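# Press the sprayer head onto the bottle

## Task

Seat the sprayer head on the bottle by pressing it fully down over the tight-fitting neck, so the bottle is still upright and the head stays on without any gripper holding it when the scene ends.

## Robot and tools

Robot: two six-joint arms, left_arm and right_arm, each with a two-finger parallel gripper and a wrist camera. The left_arm base sits at (-0.058, +0.452, 0) m and the right_arm base at (+0.059, -0.346, 0) m, both turned slightly about z. The names are labels, not sides of any image.

Scene frame: origin on the table top midway between the arms, +z up, +x out across the table, left_arm on the +y side. All reported positions (metres), quaternions (wxyz), linear velocities (m/s) and angular velocities (rad/s) use this frame. Printed hand positions can be a little off, more so when an arm reaches far.

Gripper frame: the fingers point along the gripper's +z and close along its y axis. The reported end_effector_position is the spot between the pads when shut, roughly 2 cm short of the fingertips; closing pushes the tips about 10 mm further along +z.

execute_actions(actions): actions is a list of actions. Each action is a table of 1 to 15 rows; each row lasts one control step of 1/30 s, and if there are fewer than 15 rows the last row is repeated, so every action lasts 0.5 s. A row is one list of 14 numbers, each from -1 to 1, covering both arms even if one is idle: left_arm dx, dy, dz, rx, ry, rz, opening, then right_arm dx, dy, dz, rx, ry, rz, opening. dx..rz are an offset, not a pose: the target relative to that gripper's measured pose at the start of the action (for a call's first action, the last pose a result reported), expressed in the gripper's own axes. Rows are not cumulative; each is measured from the same start. Scale: 1.0 equals 0.6 m for dx, dy, dz and 180 degrees for rotation; rx, ry, rz form a single rotation vector. Opening is absolute, not an offset: +1 fully open (0.084 m), -1 fully shut. An empty list only returns the current state and images. Each step the command is clipped to within 70 mm and 16 degrees of the measured pose, so large offsets need several actions; after an action the arm only finishes its last clipped pose. Position wins over orientation when both cannot be met. To hold an arm still, send the offset back to where it should be in the first call of a reply, then zeros afterwards, always with the wanted opening.

move(target, speed, blocking): target is one 14-number row laid out as above, an offset in each gripper's axes from the pose in the latest result that shows one, same scale, plus absolute openings sent at the start. Both grippers travel straight lines that finish together, taking 0.5 to 10 s; beyond 10 s they stop short. speed is each path's top linear speed in m/s, 0.002 to 0.5 (default 0.25); turning is capped at twice that in rad/s. Paths do not avoid obstacles or the other arm, and the hand may lag, drift or overshoot the speed, especially near full reach. Faster contact and targets placed deeper past contact press harder. blocking=false returns after 0.5 s while the arm keeps going; then only wait or stop are accepted until a result shows the move ended. The result adds a move: line with the ending (done, off_target, moving, held, fault), any limits (paced means the pose was clipped; held means a safety check blocked some steps, after which the arm may jump ahead fast), and each gripper's distance from its target.

wait(seconds): 0 to 10; the arms keep their last command and a running move continues. stop(): brakes a running move; it needs some room, more when fast; fingers keep moving. zoom_image(camera, region): camera is cam_left_wrist or cam_right_wrist; region [x0, y0, x1, y1] in pixels of that camera's last image (origin top-left), at most 504 by 504. show_instructions(): shows the reference pages. read_manual(section): returns licence text, section "licences". finished_scene(scene): ends the given scene number permanently and reports success; the goal must already hold on its own.

Results: a state line per arm with pose and velocities; Hand target lines showing where the controller is heading; grip_measured, the actual finger opening on the command scale; joint positions and joint torques (drive output, offset and noisy, nonzero in free air); a pose unreachable line when a clearance check altered an arm's command; MOTOR HOT from 65 °C; OVER-TEMPERATURE FAULT at 80 °C, which brakes that arm until it cools; TORQUE FAULT when contact load hits a joint limit, after which the arm backs off, pauses 10 s and drops the rest of the call. Load limits (N m): waist 54, shoulder 54, elbow 45, forearm roll 24.3, wrist pitch 17.1, wrist roll 17.1, including any carried weight. Both cameras give 672x504 images, left first; calibration numbers come with the session and can be slightly off.

Gripping: to keep hold, command an opening well under grip_measured; a bigger gap squeezes harder, up to about 24 N per pad for objects up to roughly 6 cm. Re-sending the measured value still presses lightly. Closing fast can overshoot force.

Cautions: never knock or place anything off the table; keep the bottle upright; do not let the arms collide or shove each other; push the cap down firmly but without slamming, since hard hits, slips and drops count against you. Loose items may occasionally be nudged by an outside push. The simulation runs on while you compose a reply, holding the last command, and holding loads warms the motors. Finish with the sprayer fully seated and released.

Each tool is called as name(argument=value, ...) on one line, values as JSON.

Reference images:

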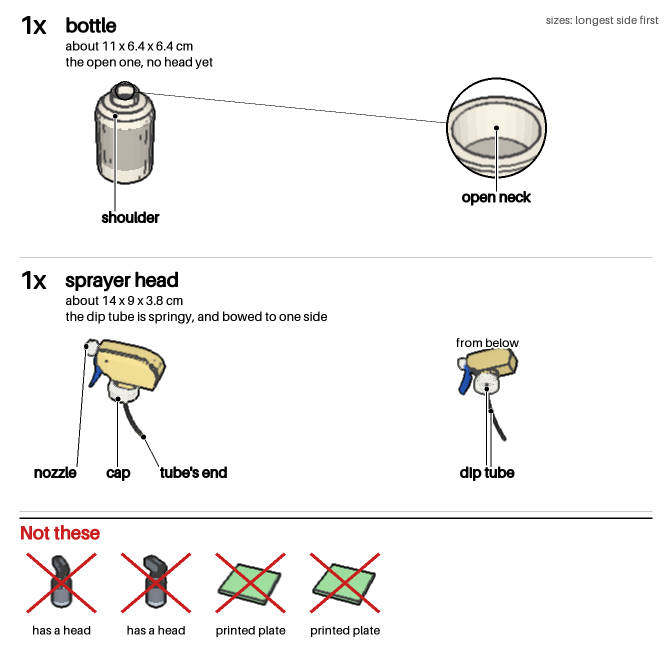

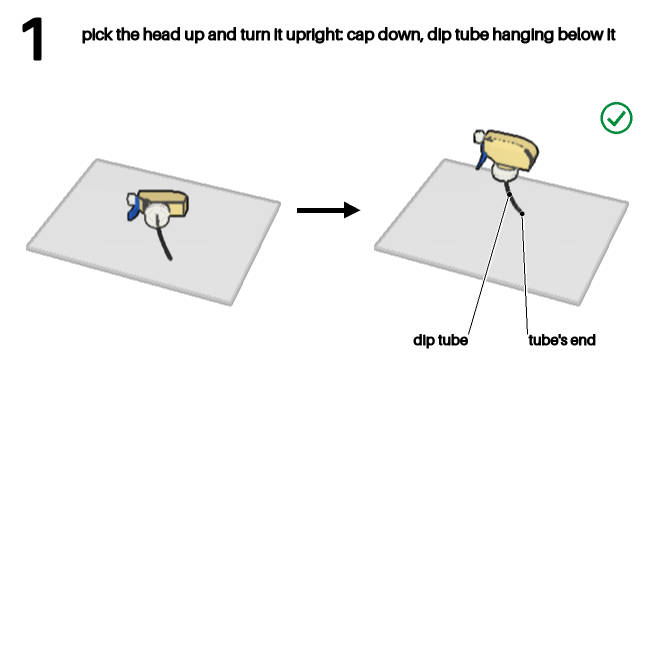

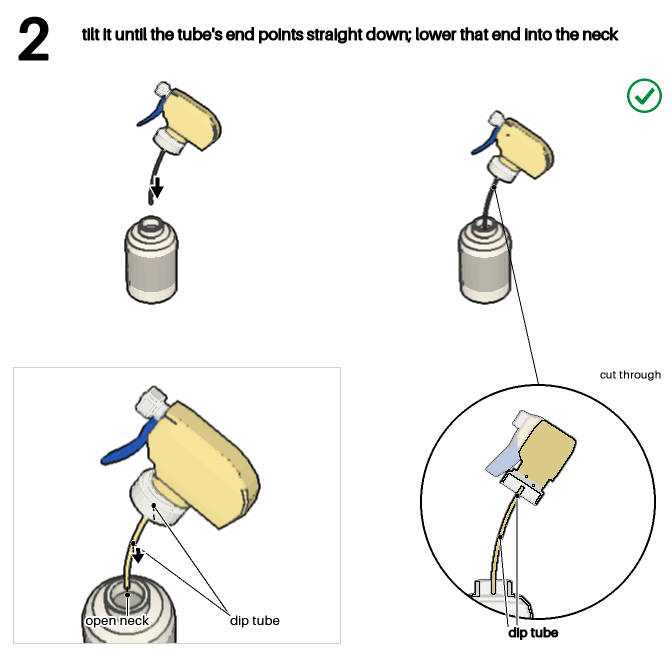

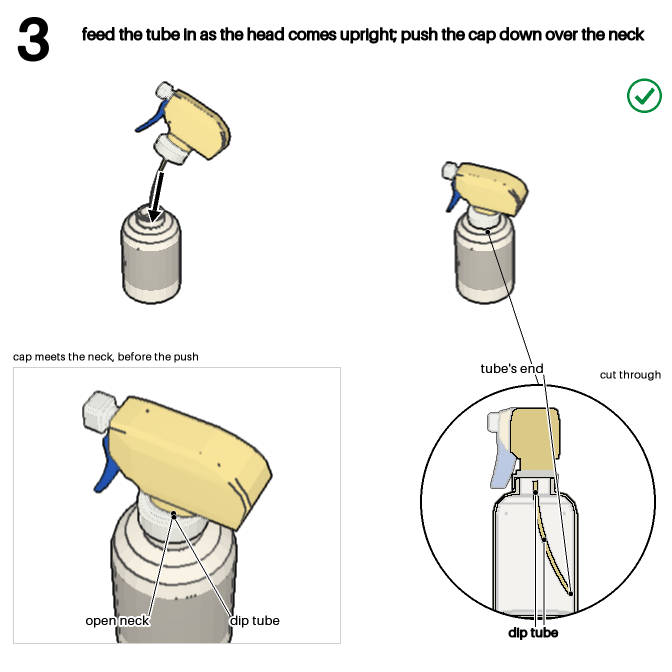

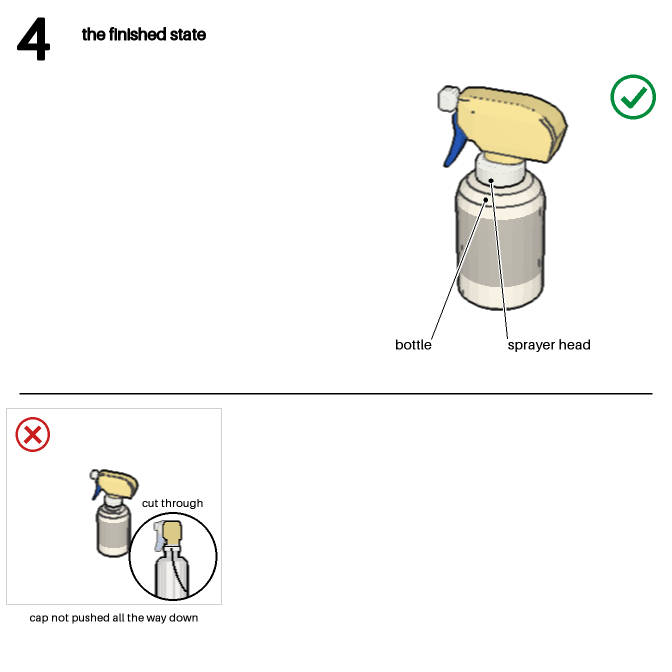

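## Session

execute_actions(actions=[])

Scene clock: 0.00 s.
left_arm: end_effector_position=(+0.5270, -0.0801, +0.2161) grip_measured=+1.00 end_effector_quat_wxyz=(+0.190, +0.981, -0.034, -0.002) end_effector_velocity=(+0.000, -0.000, +0.000) end_effector_angular_velocity=(+0.000, -0.001, -0.000) | right_arm: end_effector_position=(+0.1024, -0.9915, +0.1085) grip_measured=+1.00 end_effector_quat_wxyz=(+0.027, +0.863, +0.473, +0.175) end_effector_velocity=(+0.001, -0.000, +0.000) end_effector_angular_velocity=(-0.000, +0.000, +0.001)
Joint positions: left_arm=[-0.809 -0.926 -1.808 -0.487 -0.72  -0.231  0.084] | right_arm=[-1.466 -0.915 -1.523  0.459 -0.807 -2.981  0.084]
Joint velocities: left_arm=[-0.    -0.    -0.001  0.001  0.    -0.     0.   ] | right_arm=[ 0.002  0.    -0.     0.     0.     0.    -0.   ]
Joint torques (N m, as the arm reports them, + toward a larger angle): no reading
Hand target (left_arm): +0.527, -0.080, +0.216; +0.190, +0.981, -0.034, -0.002
Hand target (right_arm): +0.102, -0.991, +0.109; +0.027, +0.863, +0.473, +0.175

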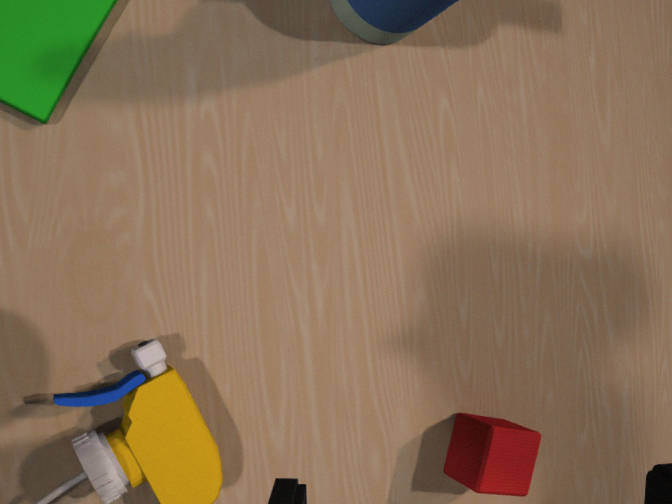

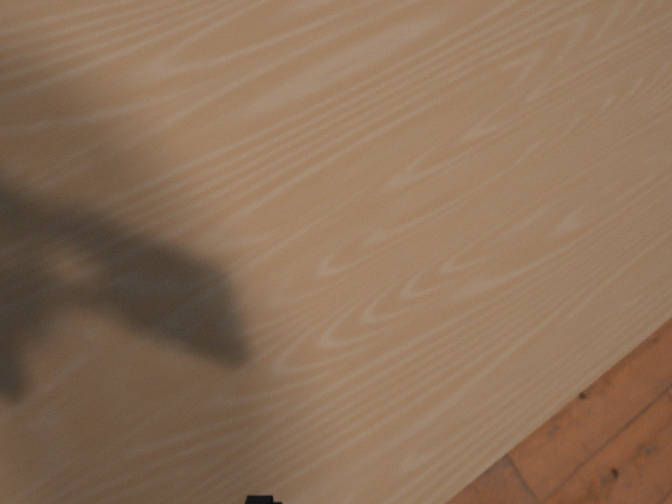

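move(target=[-0.27,-0.03,-0.55,0.122,0,0,1,0,0,0,0,0,0,1])

Scene clock: 2.60 s.
left_arm: end_effector_position=(+0.3728, +0.0697, +0.5145) grip_measured=+1.00 end_effector_quat_wxyz=(-0.000, +0.999, -0.033, +0.003) end_effector_velocity=(-0.001, +0.001, +0.004) end_effector_angular_velocity=(-0.001, -0.003, -0.000) | right_arm: end_effector_position=(+0.1024, -0.9915, +0.1085) grip_measured=+1.00 end_effector_quat_wxyz=(+0.027, +0.863, +0.473, +0.175) end_effector_velocity=(+0.000, +0.000, -0.000) end_effector_angular_velocity=(+0.000, +0.001, +0.002)
Joint positions: left_arm=[-0.894 -0.323 -1.611  0.005 -1.284 -0.663  0.084] | right_arm=[-1.466 -0.915 -1.523  0.459 -0.807 -2.981  0.084]
Joint velocities: left_arm=[-0.001  0.005 -0.003  0.001 -0.005 -0.001  0.   ] | right_arm=[ 0.001  0.    -0.    -0.001 -0.     0.    -0.   ]
Joint torques (N m, as the arm reports them, + toward a larger angle): left_arm=[ -9.02  54.78 -25.77   1.48   0.47  -0.08] | right_arm=[  1.36  48.93 -22.67   0.8   -0.36   0.01]
Hand target (left_arm): +0.373, +0.070, +0.515; -0.000, +0.999, -0.033, +0.004
Hand target (right_arm): +0.102, -0.991, +0.109; +0.027, +0.863, +0.473, +0.175
Off the commanded pose (left_arm): 0.001 m, 0 deg.
Off the commanded pose (right_arm): 0.000 m, 0 deg.
move: done
camera_calibration (this result's frames):
cam_left_wrist: T_world_to_cam=[[-0.0720238, -0.99729, -0.0150311, 0.143003], [-0.997071, 0.0723804, -0.0247112, 0.445877], [0.0257322, 0.0132073, -0.999582, 0.634148], [0, 0, 0, 1]] pos_world=[0.438552, 0.101967, 0.647051]

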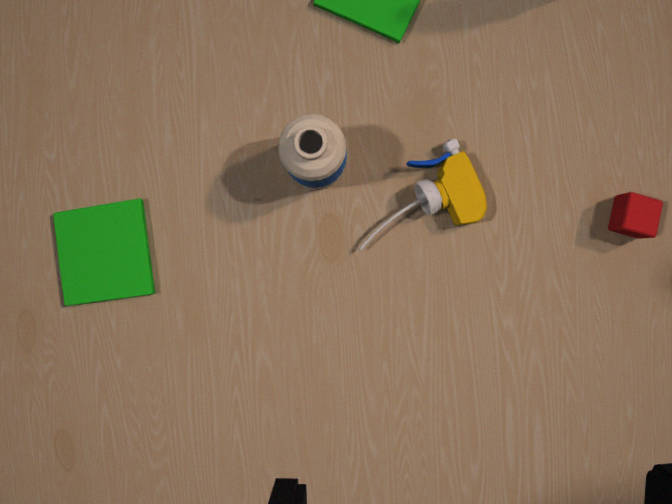

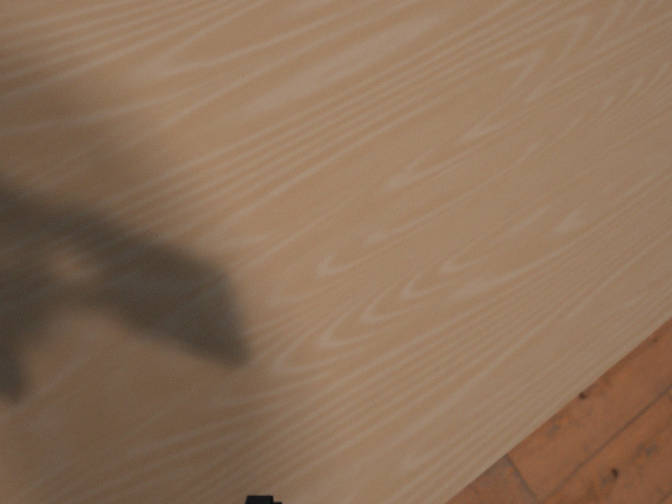

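move(target=[0.142,0.19,0.52,0,0,-0.09,1,0,0,0,0,0,0,1])

Scene clock: 5.33 s.
left_arm: end_effector_position=(+0.4521, -0.0494, +0.2030) grip_measured=+1.00 end_effector_quat_wxyz=(+0.000, +0.994, +0.107, +0.003) end_effector_velocity=(-0.001, +0.000, -0.004) end_effector_angular_velocity=(+0.003, +0.003, +0.001) | right_arm: end_effector_position=(+0.1024, -0.9915, +0.1085) grip_measured=+1.00 end_effector_quat_wxyz=(+0.027, +0.863, +0.473, +0.175) end_effector_velocity=(+0.001, -0.000, +0.000) end_effector_angular_velocity=(-0.000, +0.000, +0.002)
Joint positions: left_arm=[-0.945 -0.861 -1.706  0.006 -0.84  -0.998  0.084] | right_arm=[-1.466 -0.915 -1.523  0.459 -0.807 -2.981  0.084]
Joint velocities: left_arm=[-0.    -0.006 -0.001 -0.     0.    -0.001  0.   ] | right_arm=[ 0.002  0.    -0.    -0.     0.     0.     0.   ]
Joint torques (N m, as the arm reports them, + toward a larger angle): left_arm=[ -8.52  73.84 -24.98   1.38   0.6    0.28] | right_arm=[  0.95  50.38 -22.45   0.6   -0.4    0.01]
Hand target (left_arm): +0.452, -0.049, +0.203; +0.000, +0.994, +0.107, +0.003
Hand target (right_arm): +0.102, -0.991, +0.109; +0.027, +0.863, +0.473, +0.175
Off the commanded pose (left_arm): 0.000 m, 0 deg.
Off the commanded pose (right_arm): 0.000 m, 0 deg.
move: done
camera_calibration (this result's frames):
cam_left_wrist: T_world_to_cam=[[0.20853, -0.977938, -0.012339, -0.10117], [-0.977777, -0.208184, -0.0247481, 0.503251], [0.0216334, 0.0172255, -0.999618, 0.324355], [0, 0, 0, 1]] pos_world=[0.506148, 0.00024332, 0.335437]
cam_right_wrist: T_world_to_cam=[[0.797244, -0.563027, 0.217724, -0.633489], [-0.501477, -0.818495, -0.280334, -0.663189], [0.336042, 0.114311, -0.934885, 0.313401], [0, 0, 0, 1]] pos_world=[0.0671555, -0.935313, 0.245005]

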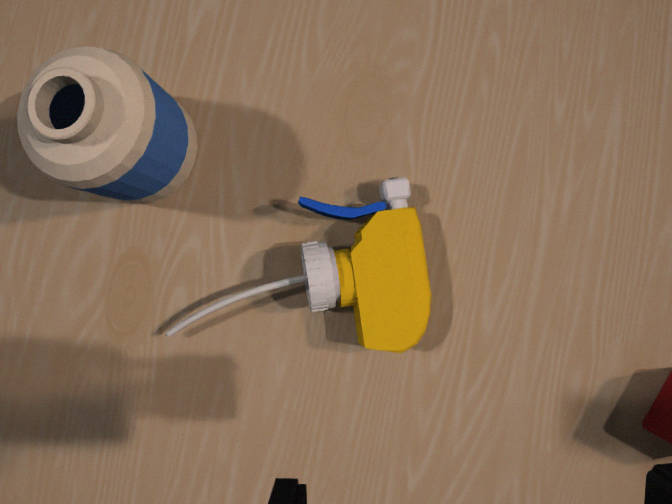

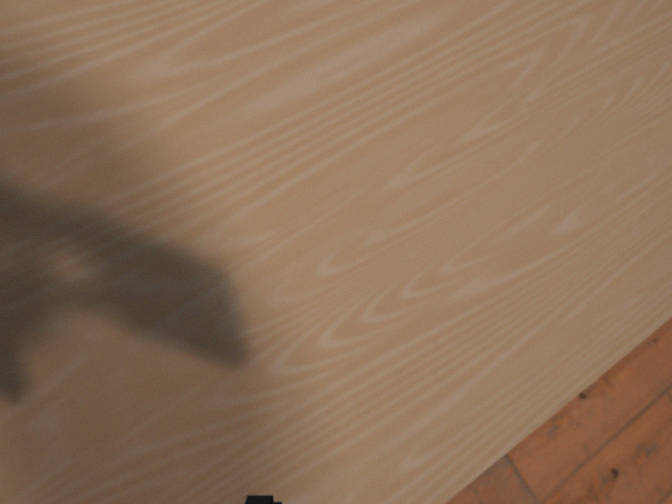

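move(target=[0.035,-0.008,0.21,0,0,-0.03,0.5,0,0,0,0,0,0,1])

Scene clock: 6.93 s.
left_arm: end_effector_position=(+0.4723, -0.0403, +0.0776) grip_measured=+0.49 end_effector_quat_wxyz=(+0.001, +0.988, +0.154, +0.004) end_effector_velocity=(-0.001, +0.001, -0.004) end_effector_angular_velocity=(+0.003, +0.004, +0.002) | right_arm: end_effector_position=(+0.1024, -0.9915, +0.1085) grip_measured=+1.00 end_effector_quat_wxyz=(+0.027, +0.863, +0.473, +0.175) end_effector_velocity=(-0.000, +0.000, +0.000) end_effector_angular_velocity=(-0.000, +0.000, -0.000)
Joint positions: left_arm=[-0.916 -1.047 -1.726  0.007 -0.674 -1.065  0.065] | right_arm=[-1.466 -0.915 -1.523  0.459 -0.807 -2.981  0.084]
Joint velocities: left_arm=[ 0.001 -0.005  0.001 -0.     0.001 -0.001 -0.   ] | right_arm=[-0.  0.  0. -0. -0. -0.  0.]
Joint torques (N m, as the arm reports them, + toward a larger angle): left_arm=[ -9.35  76.64 -22.01   1.28   0.7    0.27] | right_arm=[  1.36  50.44 -22.87   0.77  -0.47  -0.07]
Hand target (left_arm): +0.472, -0.040, +0.077; +0.001, +0.988, +0.154, +0.003
Hand target (right_arm): +0.102, -0.991, +0.109; +0.027, +0.863, +0.473, +0.175
Off the commanded pose (left_arm): 0.000 m, 0 deg.
Off the commanded pose (right_arm): 0.000 m, 0 deg.
move: done
camera_calibration (this result's frames):
cam_left_wrist: T_world_to_cam=[[0.299337, -0.954084, -0.0110269, -0.140082], [-0.953928, -0.299001, -0.0248861, 0.506883], [0.0204464, 0.0179682, -0.999629, 0.198992], [0, 0, 0, 1]] pos_world=[0.521393, 0.0143327, 0.209988]
cam_right_wrist: T_world_to_cam=[[0.797244, -0.563027, 0.217724, -0.633489], [-0.501477, -0.818495, -0.280334, -0.663189], [0.336041, 0.114311, -0.934885, 0.313401], [0, 0, 0, 1]] pos_world=[0.0671555, -0.935313, 0.245005]

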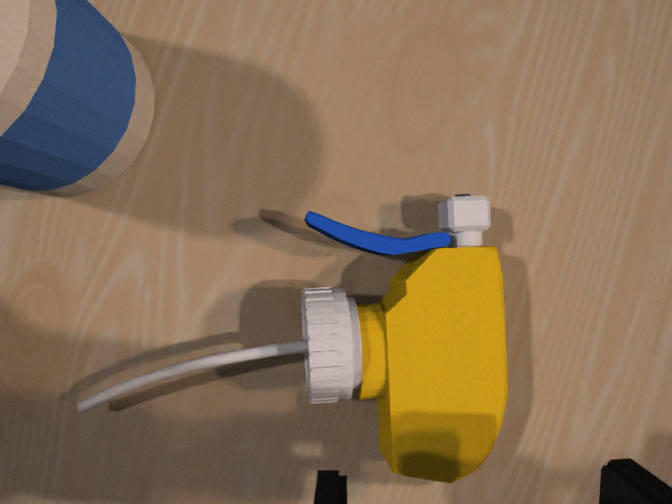

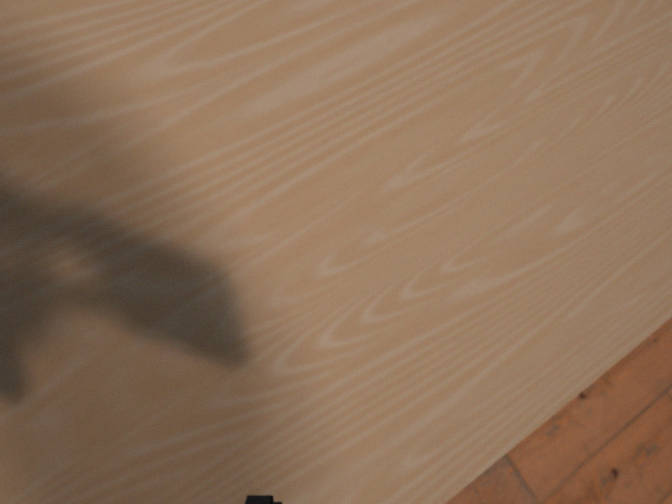

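move(target=[0.005,0,0.086,0,0,0,0.5,0,0,0,0,0,0,1], speed=0.1)

move(target=[0,0,0,0,0,0,-1,0,0,0,0,0,0,1])

move(target=[-0.1,0,-0.4,0,0,0,-1,0,0,0,0,0,0,1])

Scene clock: 8.50 s.
left_arm: end_effector_position=(+0.4755, -0.0395, +0.0264) grip_measured=+0.49 end_effector_quat_wxyz=(+0.001, +0.988, +0.154, +0.004) end_effector_velocity=(+0.000, -0.000, -0.001) end_effector_angular_velocity=(-0.000, +0.000, +0.001) | right_arm: end_effector_position=(+0.1024, -0.9915, +0.1085) grip_measured=+1.00 end_effector_quat_wxyz=(+0.027, +0.863, +0.473, +0.175) end_effector_velocity=(+0.001, +0.000, -0.000) end_effector_angular_velocity=(+0.000, -0.000, +0.001)
Joint positions: left_arm=[-0.912 -1.134 -1.757  0.008 -0.617 -1.062  0.065] | right_arm=[-1.466 -0.915 -1.523  0.459 -0.807 -2.981  0.084]
Joint velocities: left_arm=[ 0.    -0.003 -0.002 -0.     0.001 -0.     0.   ] | right_arm=[ 0.001 -0.    -0.     0.    -0.     0.    -0.   ]
Joint torques (N m, as the arm reports them, + toward a larger angle): left_arm=[-10.48  80.17 -21.89   1.04   0.67   0.1 ] | right_arm=[  0.49  50.13 -22.56   1.    -0.41  -0.01]
Hand target (left_arm): +0.475, -0.039, +0.026; +0.001, +0.988, +0.154, +0.004
Hand target (right_arm): +0.102, -0.991, +0.109; +0.027, +0.863, +0.473, +0.175
Off the commanded pose (left_arm): 0.000 m, 0 deg.
Off the commanded pose (right_arm): 0.000 m, 0 deg.
move: done
camera_calibration (this result's frames):
cam_left_wrist: T_world_to_cam=[[0.299281, -0.954107, -0.0105721, -0.140855], [-0.953939, -0.29895, -0.0250974, 0.50895], [0.0207851, 0.0175963, -0.999629, 0.147544], [0, 0, 0, 1]] pos_world=[0.524596, 0.015164, 0.158773]
cam_right_wrist: T_world_to_cam=[[0.797244, -0.563027, 0.217724, -0.633489], [-0.501477, -0.818495, -0.280334, -0.663189], [0.336041, 0.114311, -0.934885, 0.313401], [0, 0, 0, 1]] pos_world=[0.0671555, -0.935313, 0.245006]

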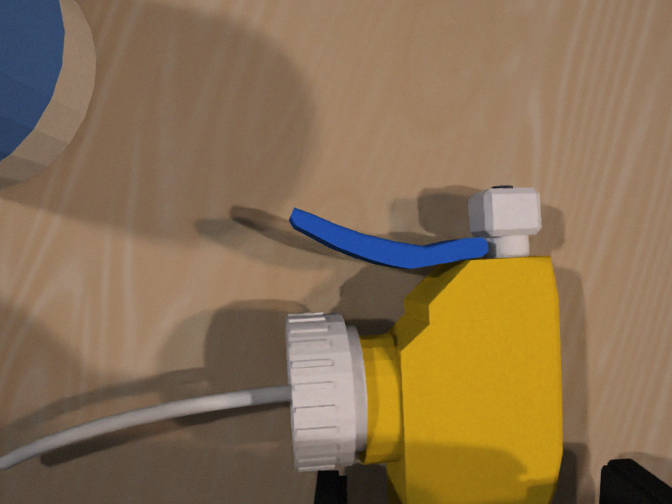

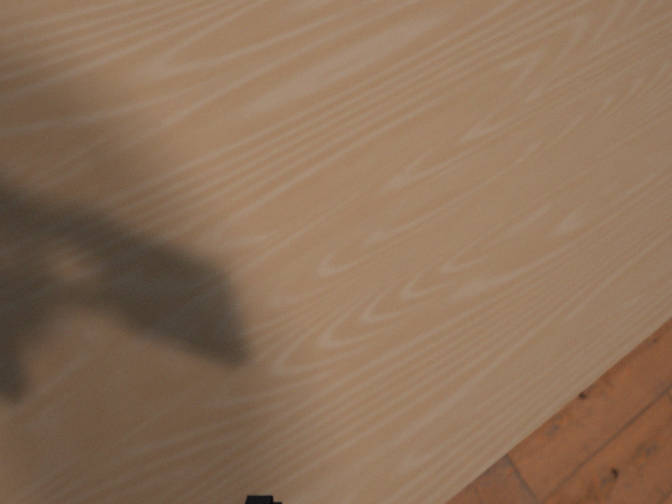

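Scene clock: 9.00 s.
left_arm: end_effector_position=(+0.4756, -0.0396, +0.0265) grip_measured=-0.17 end_effector_quat_wxyz=(+0.001, +0.988, +0.154, +0.004) end_effector_velocity=(-0.000, -0.000, +0.000) end_effector_angular_velocity=(-0.000, -0.000, +0.000) | right_arm: end_effector_position=(+0.1024, -0.9915, +0.1085) grip_measured=+1.00 end_effector_quat_wxyz=(+0.027, +0.863, +0.473, +0.175) end_effector_velocity=(-0.000, +0.000, -0.000) end_effector_angular_velocity=(+0.000, -0.000, -0.000)
Joint positions: left_arm=[-0.912 -1.134 -1.757  0.008 -0.617 -1.062  0.037] | right_arm=[-1.466 -0.915 -1.523  0.459 -0.807 -2.981  0.084]
Joint velocities: left_arm=[ 0.     0.001  0.001 -0.     0.     0.     0.   ] | right_arm=[-0. -0. -0. -0.  0. -0. -0.]
Joint torques (N m, as the arm reports them, + toward a larger angle): left_arm=[ -5.99  78.3  -20.67   1.87   0.67   0.33] | right_arm=[ -0.65  50.45 -22.83   0.84  -0.49  -0.08]
Hand target (left_arm): +0.476, -0.039, +0.026; +0.001, +0.988, +0.154, +0.004
Hand target (right_arm): +0.102, -0.991, +0.109; +0.027, +0.863, +0.473, +0.175
Off the commanded pose (left_arm): 0.000 m, 0 deg.
Off the commanded pose (right_arm): 0.000 m, 0 deg.
move: done
camera_calibration (this result's frames):
cam_left_wrist: T_world_to_cam=[[0.299269, -0.954112, -0.0104224, -0.140918], [-0.95394, -0.29894, -0.0251832, 0.508986], [0.0209119, 0.0174789, -0.999629, 0.147566], [0, 0, 0, 1]] pos_world=[0.524628, 0.0151254, 0.15886]
cam_right_wrist: T_world_to_cam=[[0.797244, -0.563027, 0.217724, -0.633489], [-0.501477, -0.818495, -0.280334, -0.663189], [0.336041, 0.114311, -0.934885, 0.313401], [0, 0, 0, 1]] pos_world=[0.0671554, -0.935313, 0.245005]

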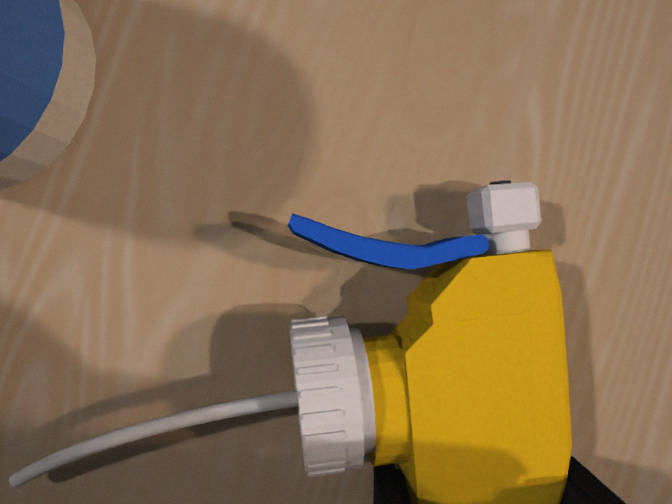

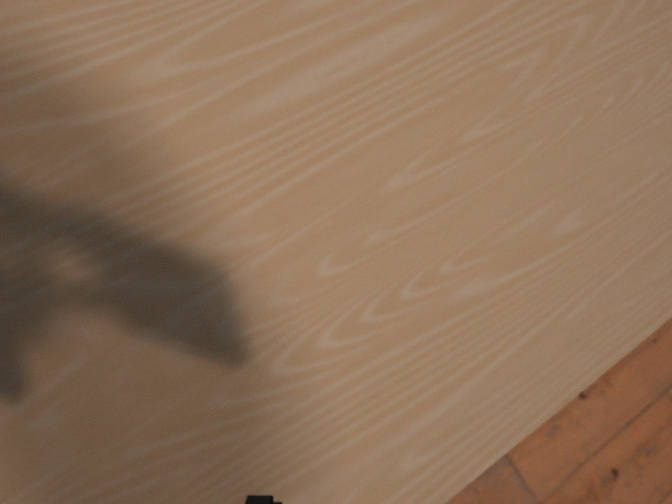

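Scene clock: 10.43 s.
left_arm: end_effector_position=(+0.4170, -0.0577, +0.2656) grip_measured=-0.17 end_effector_quat_wxyz=(+0.001, +0.988, +0.154, +0.004) end_effector_velocity=(-0.000, -0.001, +0.004) end_effector_angular_velocity=(-0.003, -0.003, +0.001) | right_arm: end_effector_position=(+0.1024, -0.9915, +0.1085) grip_measured=+1.00 end_effector_quat_wxyz=(+0.027, +0.863, +0.473, +0.175) end_effector_velocity=(-0.000, -0.000, -0.000) end_effector_angular_velocity=(+0.000, -0.001, -0.002)
Joint positions: left_arm=[-0.988 -0.75  -1.669  0.006 -0.913 -1.136  0.037] | right_arm=[-1.466 -0.915 -1.523  0.459 -0.807 -2.981  0.084]
Joint velocities: left_arm=[-0.001  0.005 -0.002  0.    -0.003 -0.002  0.   ] | right_arm=[-0.001 -0.     0.     0.002  0.     0.    -0.   ]
Joint torques (N m, as the arm reports them, + toward a larger angle): left_arm=[ -9.53  70.26 -24.15   1.94   0.4    0.12] | right_arm=[ -0.13  50.89 -22.72   0.75  -0.42   0.01]
Hand target (left_arm): +0.417, -0.058, +0.266; +0.001, +0.988, +0.154, +0.004
Hand target (right_arm): +0.102, -0.991, +0.109; +0.027, +0.863, +0.473, +0.175
Off the commanded pose (left_arm): 0.001 m, 0 deg.
Off the commanded pose (right_arm): 0.000 m, 0 deg.
move: done
camera_calibration (this result's frames):
cam_left_wrist: T_world_to_cam=[[0.299629, -0.953989, -0.011255, -0.138145], [-0.95384, -0.299289, -0.0248124, 0.453564], [0.0203023, 0.01817, -0.999629, 0.388405], [0, 0, 0, 1]] pos_world=[0.466134, -0.0030991, 0.39796]
cam_right_wrist: T_world_to_cam=[[0.797243, -0.563027, 0.217724, -0.633489], [-0.501477, -0.818495, -0.280334, -0.663189], [0.336041, 0.114311, -0.934885, 0.313401], [0, 0, 0, 1]] pos_world=[0.0671555, -0.935313, 0.245005]

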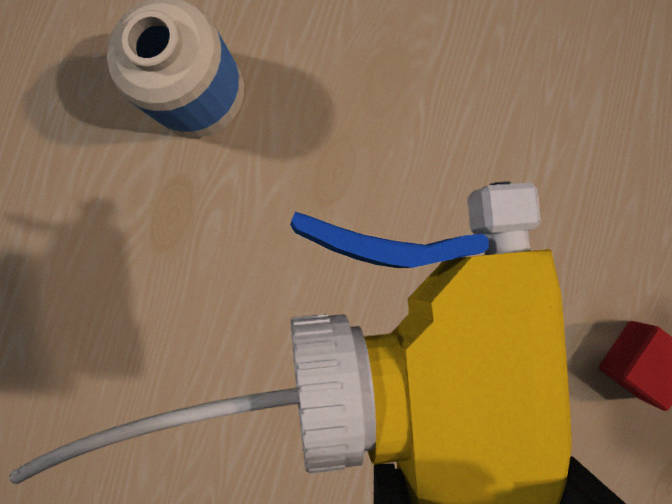

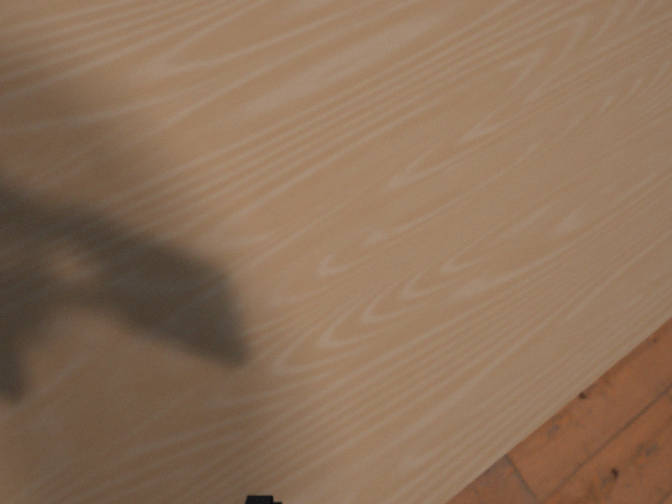

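move(target=[0.285,-0.228,0.017,-0.5,0,0,-1,0.89,0.1,-0.07,0,0.33,0,1])

Scene clock: 14.83 s.
left_arm: end_effector_position=(+0.5373, +0.1254, +0.2559) grip_measured=-0.17 end_effector_quat_wxyz=(+0.698, +0.699, +0.106, +0.113) end_effector_velocity=(-0.000, +0.001, -0.001) end_effector_angular_velocity=(-0.004, +0.002, -0.000) | right_arm: end_effector_position=(+0.3982, -0.5873, +0.3083) grip_measured=+1.00 end_effector_quat_wxyz=(-0.212, +0.663, +0.424, +0.579) end_effector_velocity=(+0.001, +0.001, +0.000) end_effector_angular_velocity=(+0.001, -0.001, +0.002)
Joint positions: left_arm=[-0.345 -0.806 -1.046 -2.05  -1.459  1.368  0.037] | right_arm=[-0.986 -0.478 -0.846  1.028 -1.513 -3.037  0.084]
Joint velocities: left_arm=[ 0.001 -0.003  0.     0.001 -0.005  0.     0.   ] | right_arm=[ 0.003  0.001  0.001  0.002 -0.001 -0.     0.   ]
Joint torques (N m, as the arm reports them, + toward a larger angle): left_arm=[ -9.2   61.24 -17.12   0.67  -1.48   0.17] | right_arm=[  0.43  34.6  -19.12   0.98  -1.46   0.02]
Hand target (left_arm): +0.537, +0.126, +0.256; +0.698, +0.699, +0.106, +0.113
Hand target (right_arm): +0.398, -0.587, +0.308; -0.212, +0.663, +0.424, +0.579
Off the commanded pose (left_arm): 0.001 m, 0 deg.
Off the commanded pose (right_arm): 0.002 m, 0 deg.
move: done
camera_calibration (this result's frames):
cam_left_wrist: T_world_to_cam=[[-0.010412, -0.0175664, 0.999791, -0.209165], [-0.945892, -0.32411, -0.0155453, 0.619298], [0.324316, -0.945856, -0.0132412, 0.0781228], [0, 0, 0, 1]] pos_world=[0.558275, 0.27094, 0.219783]
cam_right_wrist: T_world_to_cam=[[0.802344, -0.562166, 0.200533, -0.681488], [0.0216417, -0.308357, -0.951024, 0.170059], [0.59647, 0.767389, -0.235242, 0.418688], [0, 0, 0, 1]] pos_world=[0.293373, -0.651967, 0.396884]

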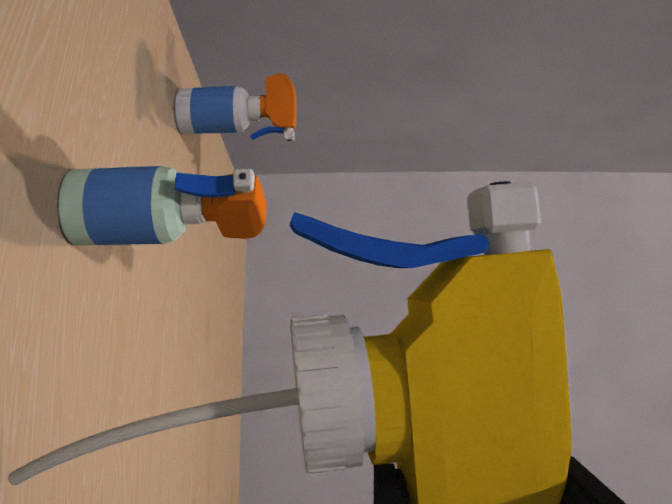

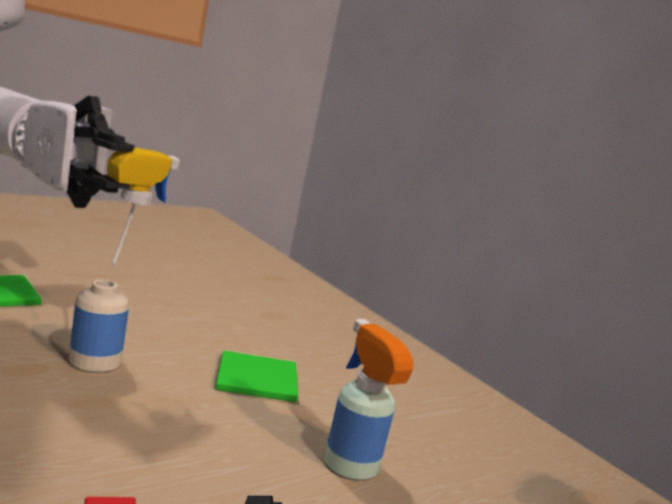

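move(target=[-0.016,-0.025,0,0,0,0.03,-1,0.007,-0.68,0.72,-0.14,0,0,1])

Scene clock: 17.93 s.
left_arm: end_effector_position=(+0.5282, +0.1225, +0.2408) grip_measured=-0.17 end_effector_quat_wxyz=(+0.692, +0.703, +0.073, +0.146) end_effector_velocity=(+0.000, -0.000, +0.000) end_effector_angular_velocity=(+0.001, -0.003, +0.000) | right_arm: end_effector_position=(+0.3428, -0.2718, +0.2023) grip_measured=+1.00 end_effector_quat_wxyz=(-0.138, +0.689, +0.361, +0.613) end_effector_velocity=(-0.000, +0.000, +0.000) end_effector_angular_velocity=(-0.000, -0.000, +0.001)
Joint positions: left_arm=[-0.353 -0.828 -1.031 -2.062 -1.475  1.496  0.037] | right_arm=[-0.513 -0.533 -0.042  1.841 -1.475 -3.885  0.084]
Joint velocities: left_arm=[-0.    -0.    -0.    -0.     0.     0.003 -0.   ] | right_arm=[ 0.001  0.     0.    -0.     0.    -0.     0.   ]
Joint torques (N m, as the arm reports them, + toward a larger angle): left_arm=[ -9.68  61.9  -15.14   0.04  -1.54   0.31] | right_arm=[-1.7  23.97 -1.79 -0.59 -1.43  0.04]
Hand target (left_arm): +0.528, +0.122, +0.241; +0.692, +0.703, +0.073, +0.146
Hand target (right_arm): +0.343, -0.272, +0.202; -0.138, +0.689, +0.361, +0.613
Off the commanded pose (left_arm): 0.000 m, 0 deg.
Off the commanded pose (right_arm): 0.257 m, 13 deg; position clipped at the last step of the last action.
move: held (right_arm); limits=paced,held; held on 34 of 81 steps (right_arm), including the last (right_arm)
pose unreachable (right arm): on one or more control steps of this call, first in action 0 (counted from 0), this arm could not follow its commanded pose, so it was not sent that pose on those steps. On the call's last step it was still not sent that pose. It may still have moved: this result reports where it is.
cause: the commanded pose would bring two parts of the arm too close to each other (joints 2 (shoulder) to 5 (wrist pitch) lie between them).
camera_calibration (this result's frames):
cam_left_wrist: T_world_to_cam=[[-0.099764, -0.046318, 0.993932, -0.142146], [-0.940289, -0.322317, -0.1094, 0.62899], [0.325429, -0.945498, -0.0113966, 0.0769897], [0, 0, 0, 1]] pos_world=[0.552196, 0.268944, 0.210972]
cam_right_wrist: T_world_to_cam=[[0.658939, -0.712349, 0.241573, -0.438324], [0.00508802, -0.316929, -0.948436, 0.170523], [0.752179, 0.62619, -0.205212, 0.0869202], [0, 0, 0, 1]] pos_world=[0.222582, -0.312625, 0.285455]

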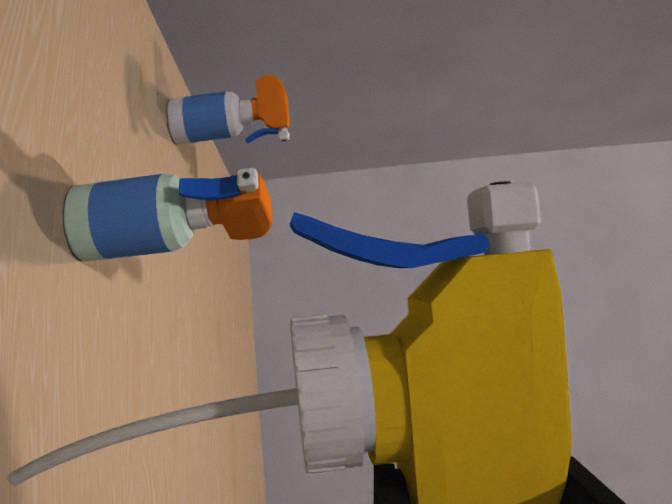

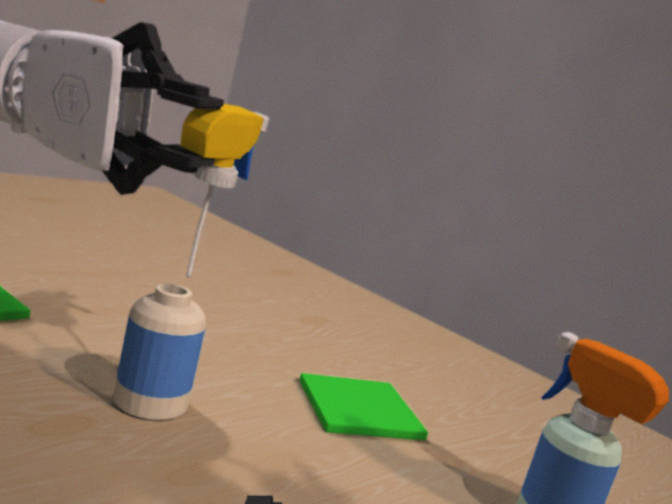

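move(target=[0,-0.013,-0.018,0,0,0,-1,0,0,0,0,0,0,1], speed=0.05)

zoom_image(camera="cam_right_wrist", region=[80,100,320,340])

Scene clock: 19.23 s.
left_arm: end_effector_position=(+0.5257, +0.1329, +0.2331) grip_measured=-0.17 end_effector_quat_wxyz=(+0.692, +0.703, +0.073, +0.146) end_effector_velocity=(-0.000, +0.001, +0.001) end_effector_angular_velocity=(-0.002, -0.001, -0.001) | right_arm: end_effector_position=(+0.3428, -0.2718, +0.2023) grip_measured=+1.00 end_effector_quat_wxyz=(-0.138, +0.689, +0.361, +0.613) end_effector_velocity=(-0.000, +0.000, -0.000) end_effector_angular_velocity=(-0.000, +0.000, +0.001)
Joint positions: left_arm=[-0.334 -0.84  -1.024 -2.045 -1.487  1.512  0.037] | right_arm=[-0.513 -0.533 -0.042  1.841 -1.475 -3.885  0.084]
Joint velocities: left_arm=[ 0.001  0.     0.     0.002 -0.002  0.    -0.   ] | right_arm=[ 0.001 -0.    -0.     0.    -0.    -0.    -0.   ]
Joint torques (N m, as the arm reports them, + toward a larger angle): left_arm=[ -9.75  63.86 -15.39   0.21  -1.5    0.21] | right_arm=[ 0.71 24.1  -1.11 -0.67 -1.35  0.04]
Hand target (left_arm): +0.526, +0.133, +0.233; +0.692, +0.703, +0.073, +0.146
Hand target (right_arm): +0.343, -0.272, +0.202; -0.138, +0.689, +0.361, +0.613
Off the commanded pose (left_arm): 0.000 m, 0 deg.
Off the commanded pose (right_arm): 0.000 m, 0 deg.
move: done
camera_calibration (this result's frames):
cam_left_wrist: T_world_to_cam=[[-0.0998047, -0.0463267, 0.993928, -0.134229], [-0.940294, -0.322288, -0.109441, 0.62911], [0.325401, -0.945508, -0.0113949, 0.0876188], [0, 0, 0, 1]] pos_world=[0.549641, 0.27938, 0.203262]
cam_right_wrist: T_world_to_cam=[[0.658939, -0.712349, 0.241573, -0.438324], [0.00508825, -0.316929, -0.948436, 0.170523], [0.752179, 0.626191, -0.205212, 0.0869202], [0, 0, 0, 1]] pos_world=[0.222582, -0.312625, 0.285455]

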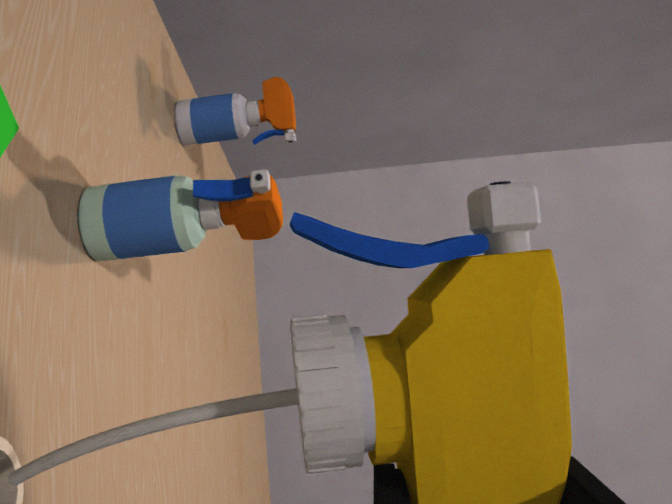

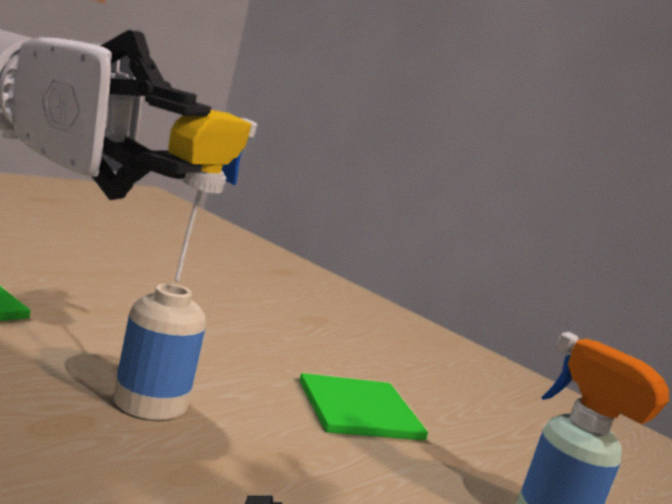

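Region (80, 100, 320, 340) of cam_right_wrist's 672x504 image, scaled by 2.100, with more detail than that image has.

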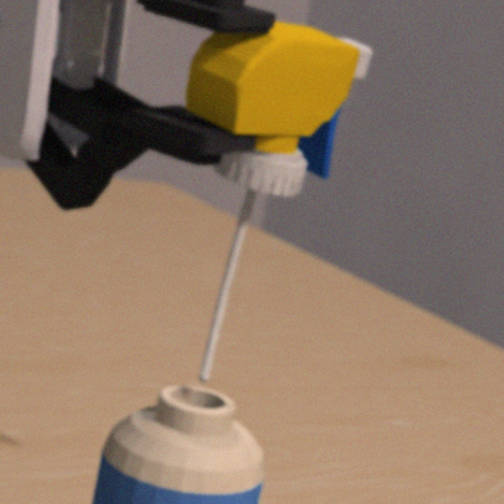

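move(target=[-0.01,-0.035,0,0,0,0,-1,0,0,0,0,0,0,1], speed=0.04)

Scene clock: 20.40 s.
left_arm: end_effector_position=(+0.5220, +0.1317, +0.2118) grip_measured=-0.17 end_effector_quat_wxyz=(+0.692, +0.703, +0.073, +0.146) end_effector_velocity=(-0.000, -0.000, -0.001) end_effector_angular_velocity=(-0.001, +0.000, -0.000) | right_arm: end_effector_position=(+0.3428, -0.2718, +0.2023) grip_measured=+1.00 end_effector_quat_wxyz=(-0.138, +0.689, +0.361, +0.613) end_effector_velocity=(+0.000, -0.000, -0.000) end_effector_angular_velocity=(-0.000, +0.000, -0.001)
Joint positions: left_arm=[-0.338 -0.884 -1.031 -2.051 -1.503  1.545  0.037] | right_arm=[-0.513 -0.533 -0.042  1.841 -1.475 -3.885  0.084]
Joint velocities: left_arm=[-0.    -0.002 -0.     0.    -0.002  0.001 -0.   ] | right_arm=[-0.001 -0.    -0.     0.     0.     0.     0.   ]
Joint torques (N m, as the arm reports them, + toward a larger angle): left_arm=[ -8.63  65.25 -14.85   0.31  -1.45   0.19] | right_arm=[ 0.62 23.53 -1.48 -0.59 -1.32 -0.02]
Hand target (left_arm): +0.522, +0.132, +0.212; +0.692, +0.703, +0.073, +0.146
Hand target (right_arm): +0.343, -0.272, +0.202; -0.138, +0.689, +0.361, +0.613
Off the commanded pose (left_arm): 0.000 m, 0 deg.
Off the commanded pose (right_arm): 0.000 m, 0 deg.
move: done
camera_calibration (this result's frames):
cam_left_wrist: T_world_to_cam=[[-0.0999247, -0.0462322, 0.99392, -0.113375], [-0.940289, -0.322275, -0.109523, 0.622968], [0.325379, -0.945517, -0.0112684, 0.087405], [0, 0, 0, 1]] pos_world=[0.546001, 0.278168, 0.1819]
cam_right_wrist: T_world_to_cam=[[0.658939, -0.712349, 0.241573, -0.438324], [0.00508826, -0.316929, -0.948436, 0.170523], [0.752179, 0.626191, -0.205212, 0.0869202], [0, 0, 0, 1]] pos_world=[0.222582, -0.312625, 0.285455]

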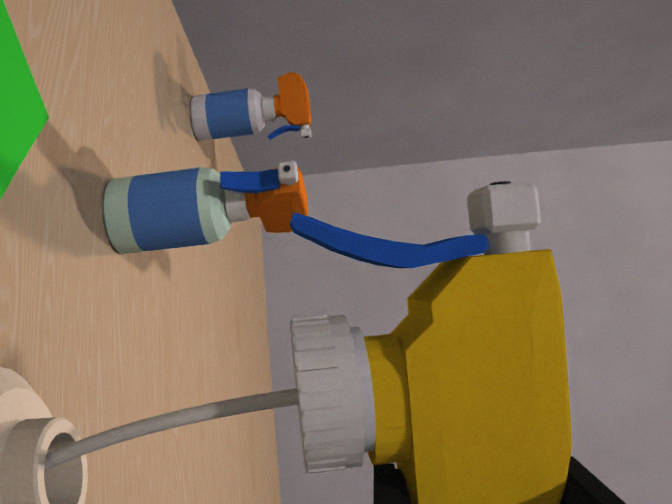

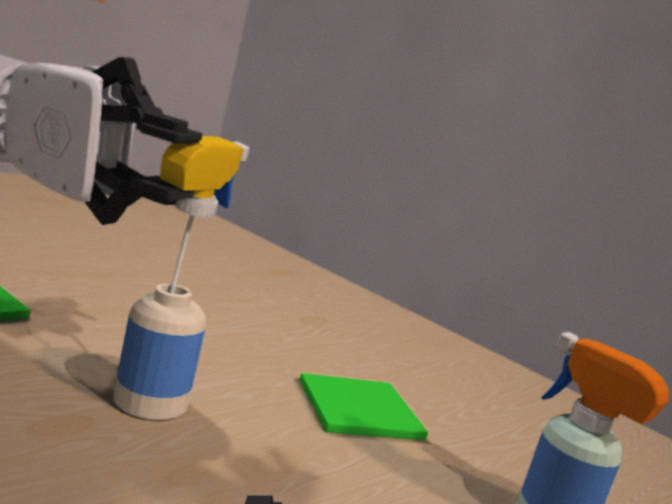

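In. Neck yc≈.057 needs to be ≈.034.

move(target=[-0.036,-0.085,0.013,0,0,0,-1,0,0,0,0,0,0,1], speed=0.04)

zoom_image(camera="cam_right_wrist", region=[80,150,320,390])

Scene clock: 22.40 s.
left_arm: end_effector_position=(+0.5089, +0.1192, +0.1590) grip_measured=-0.17 end_effector_quat_wxyz=(+0.692, +0.703, +0.073, +0.146) end_effector_velocity=(+0.000, -0.000, -0.000) end_effector_angular_velocity=(-0.002, -0.002, -0.000) | right_arm: end_effector_position=(+0.3428, -0.2718, +0.2023) grip_measured=+1.00 end_effector_quat_wxyz=(-0.138, +0.689, +0.361, +0.613) end_effector_velocity=(-0.000, +0.000, +0.000) end_effector_angular_velocity=(+0.000, -0.000, +0.001)
Joint positions: left_arm=[-0.367 -0.997 -1.055 -2.084 -1.544  1.625  0.037] | right_arm=[-0.513 -0.533 -0.042  1.841 -1.475 -3.885  0.084]
Joint velocities: left_arm=[-0.    -0.002 -0.001 -0.    -0.002  0.002  0.   ] | right_arm=[ 0.001  0.    -0.    -0.    -0.     0.    -0.   ]
Joint torques (N m, as the arm reports them, + toward a larger angle): left_arm=[-10.66  64.69 -12.28   1.13  -1.51   0.12] | right_arm=[ 0.23 24.43 -1.45 -0.67 -1.5  -0.06]
Hand target (left_arm): +0.509, +0.119, +0.159; +0.692, +0.703, +0.073, +0.146
Hand target (right_arm): +0.343, -0.272, +0.202; -0.138, +0.689, +0.361, +0.613
Off the commanded pose (left_arm): 0.000 m, 0 deg.
Off the commanded pose (right_arm): 0.000 m, 0 deg.
move: done
camera_calibration (this result's frames):
cam_left_wrist: T_world_to_cam=[[-0.100024, -0.0460014, 0.993921, -0.0627942], [-0.940293, -0.322256, -0.109542, 0.600782], [0.325336, -0.945534, -0.0110216, 0.079241], [0, 0, 0, 1]] pos_world=[0.532851, 0.265642, 0.129096]
cam_right_wrist: T_world_to_cam=[[0.658939, -0.712349, 0.241573, -0.438324], [0.00508814, -0.316929, -0.948436, 0.170523], [0.752179, 0.626191, -0.205212, 0.0869203], [0, 0, 0, 1]] pos_world=[0.222582, -0.312625, 0.285455]

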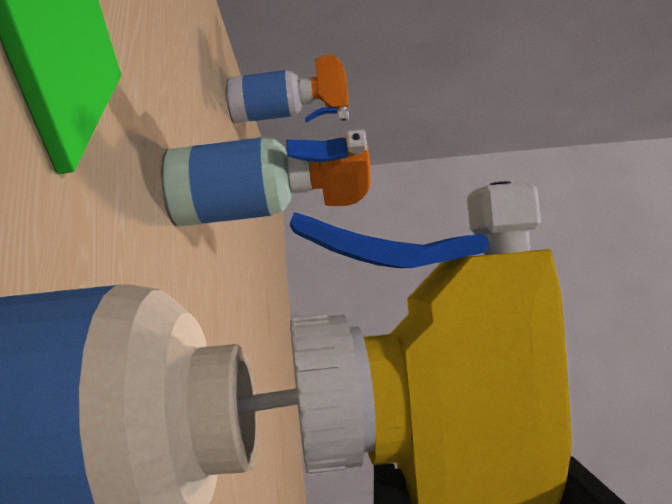

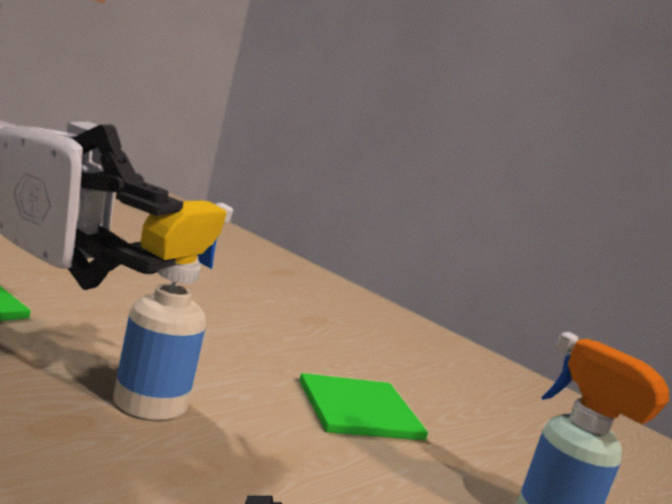

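Region (80, 150, 320, 390) of cam_right_wrist's 672x504 image, scaled by 2.100, with more detail than that image has.

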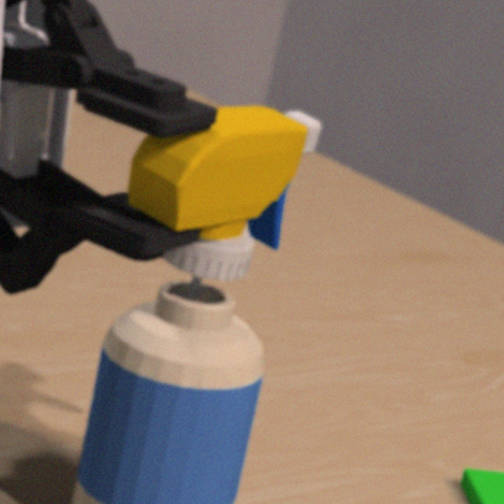

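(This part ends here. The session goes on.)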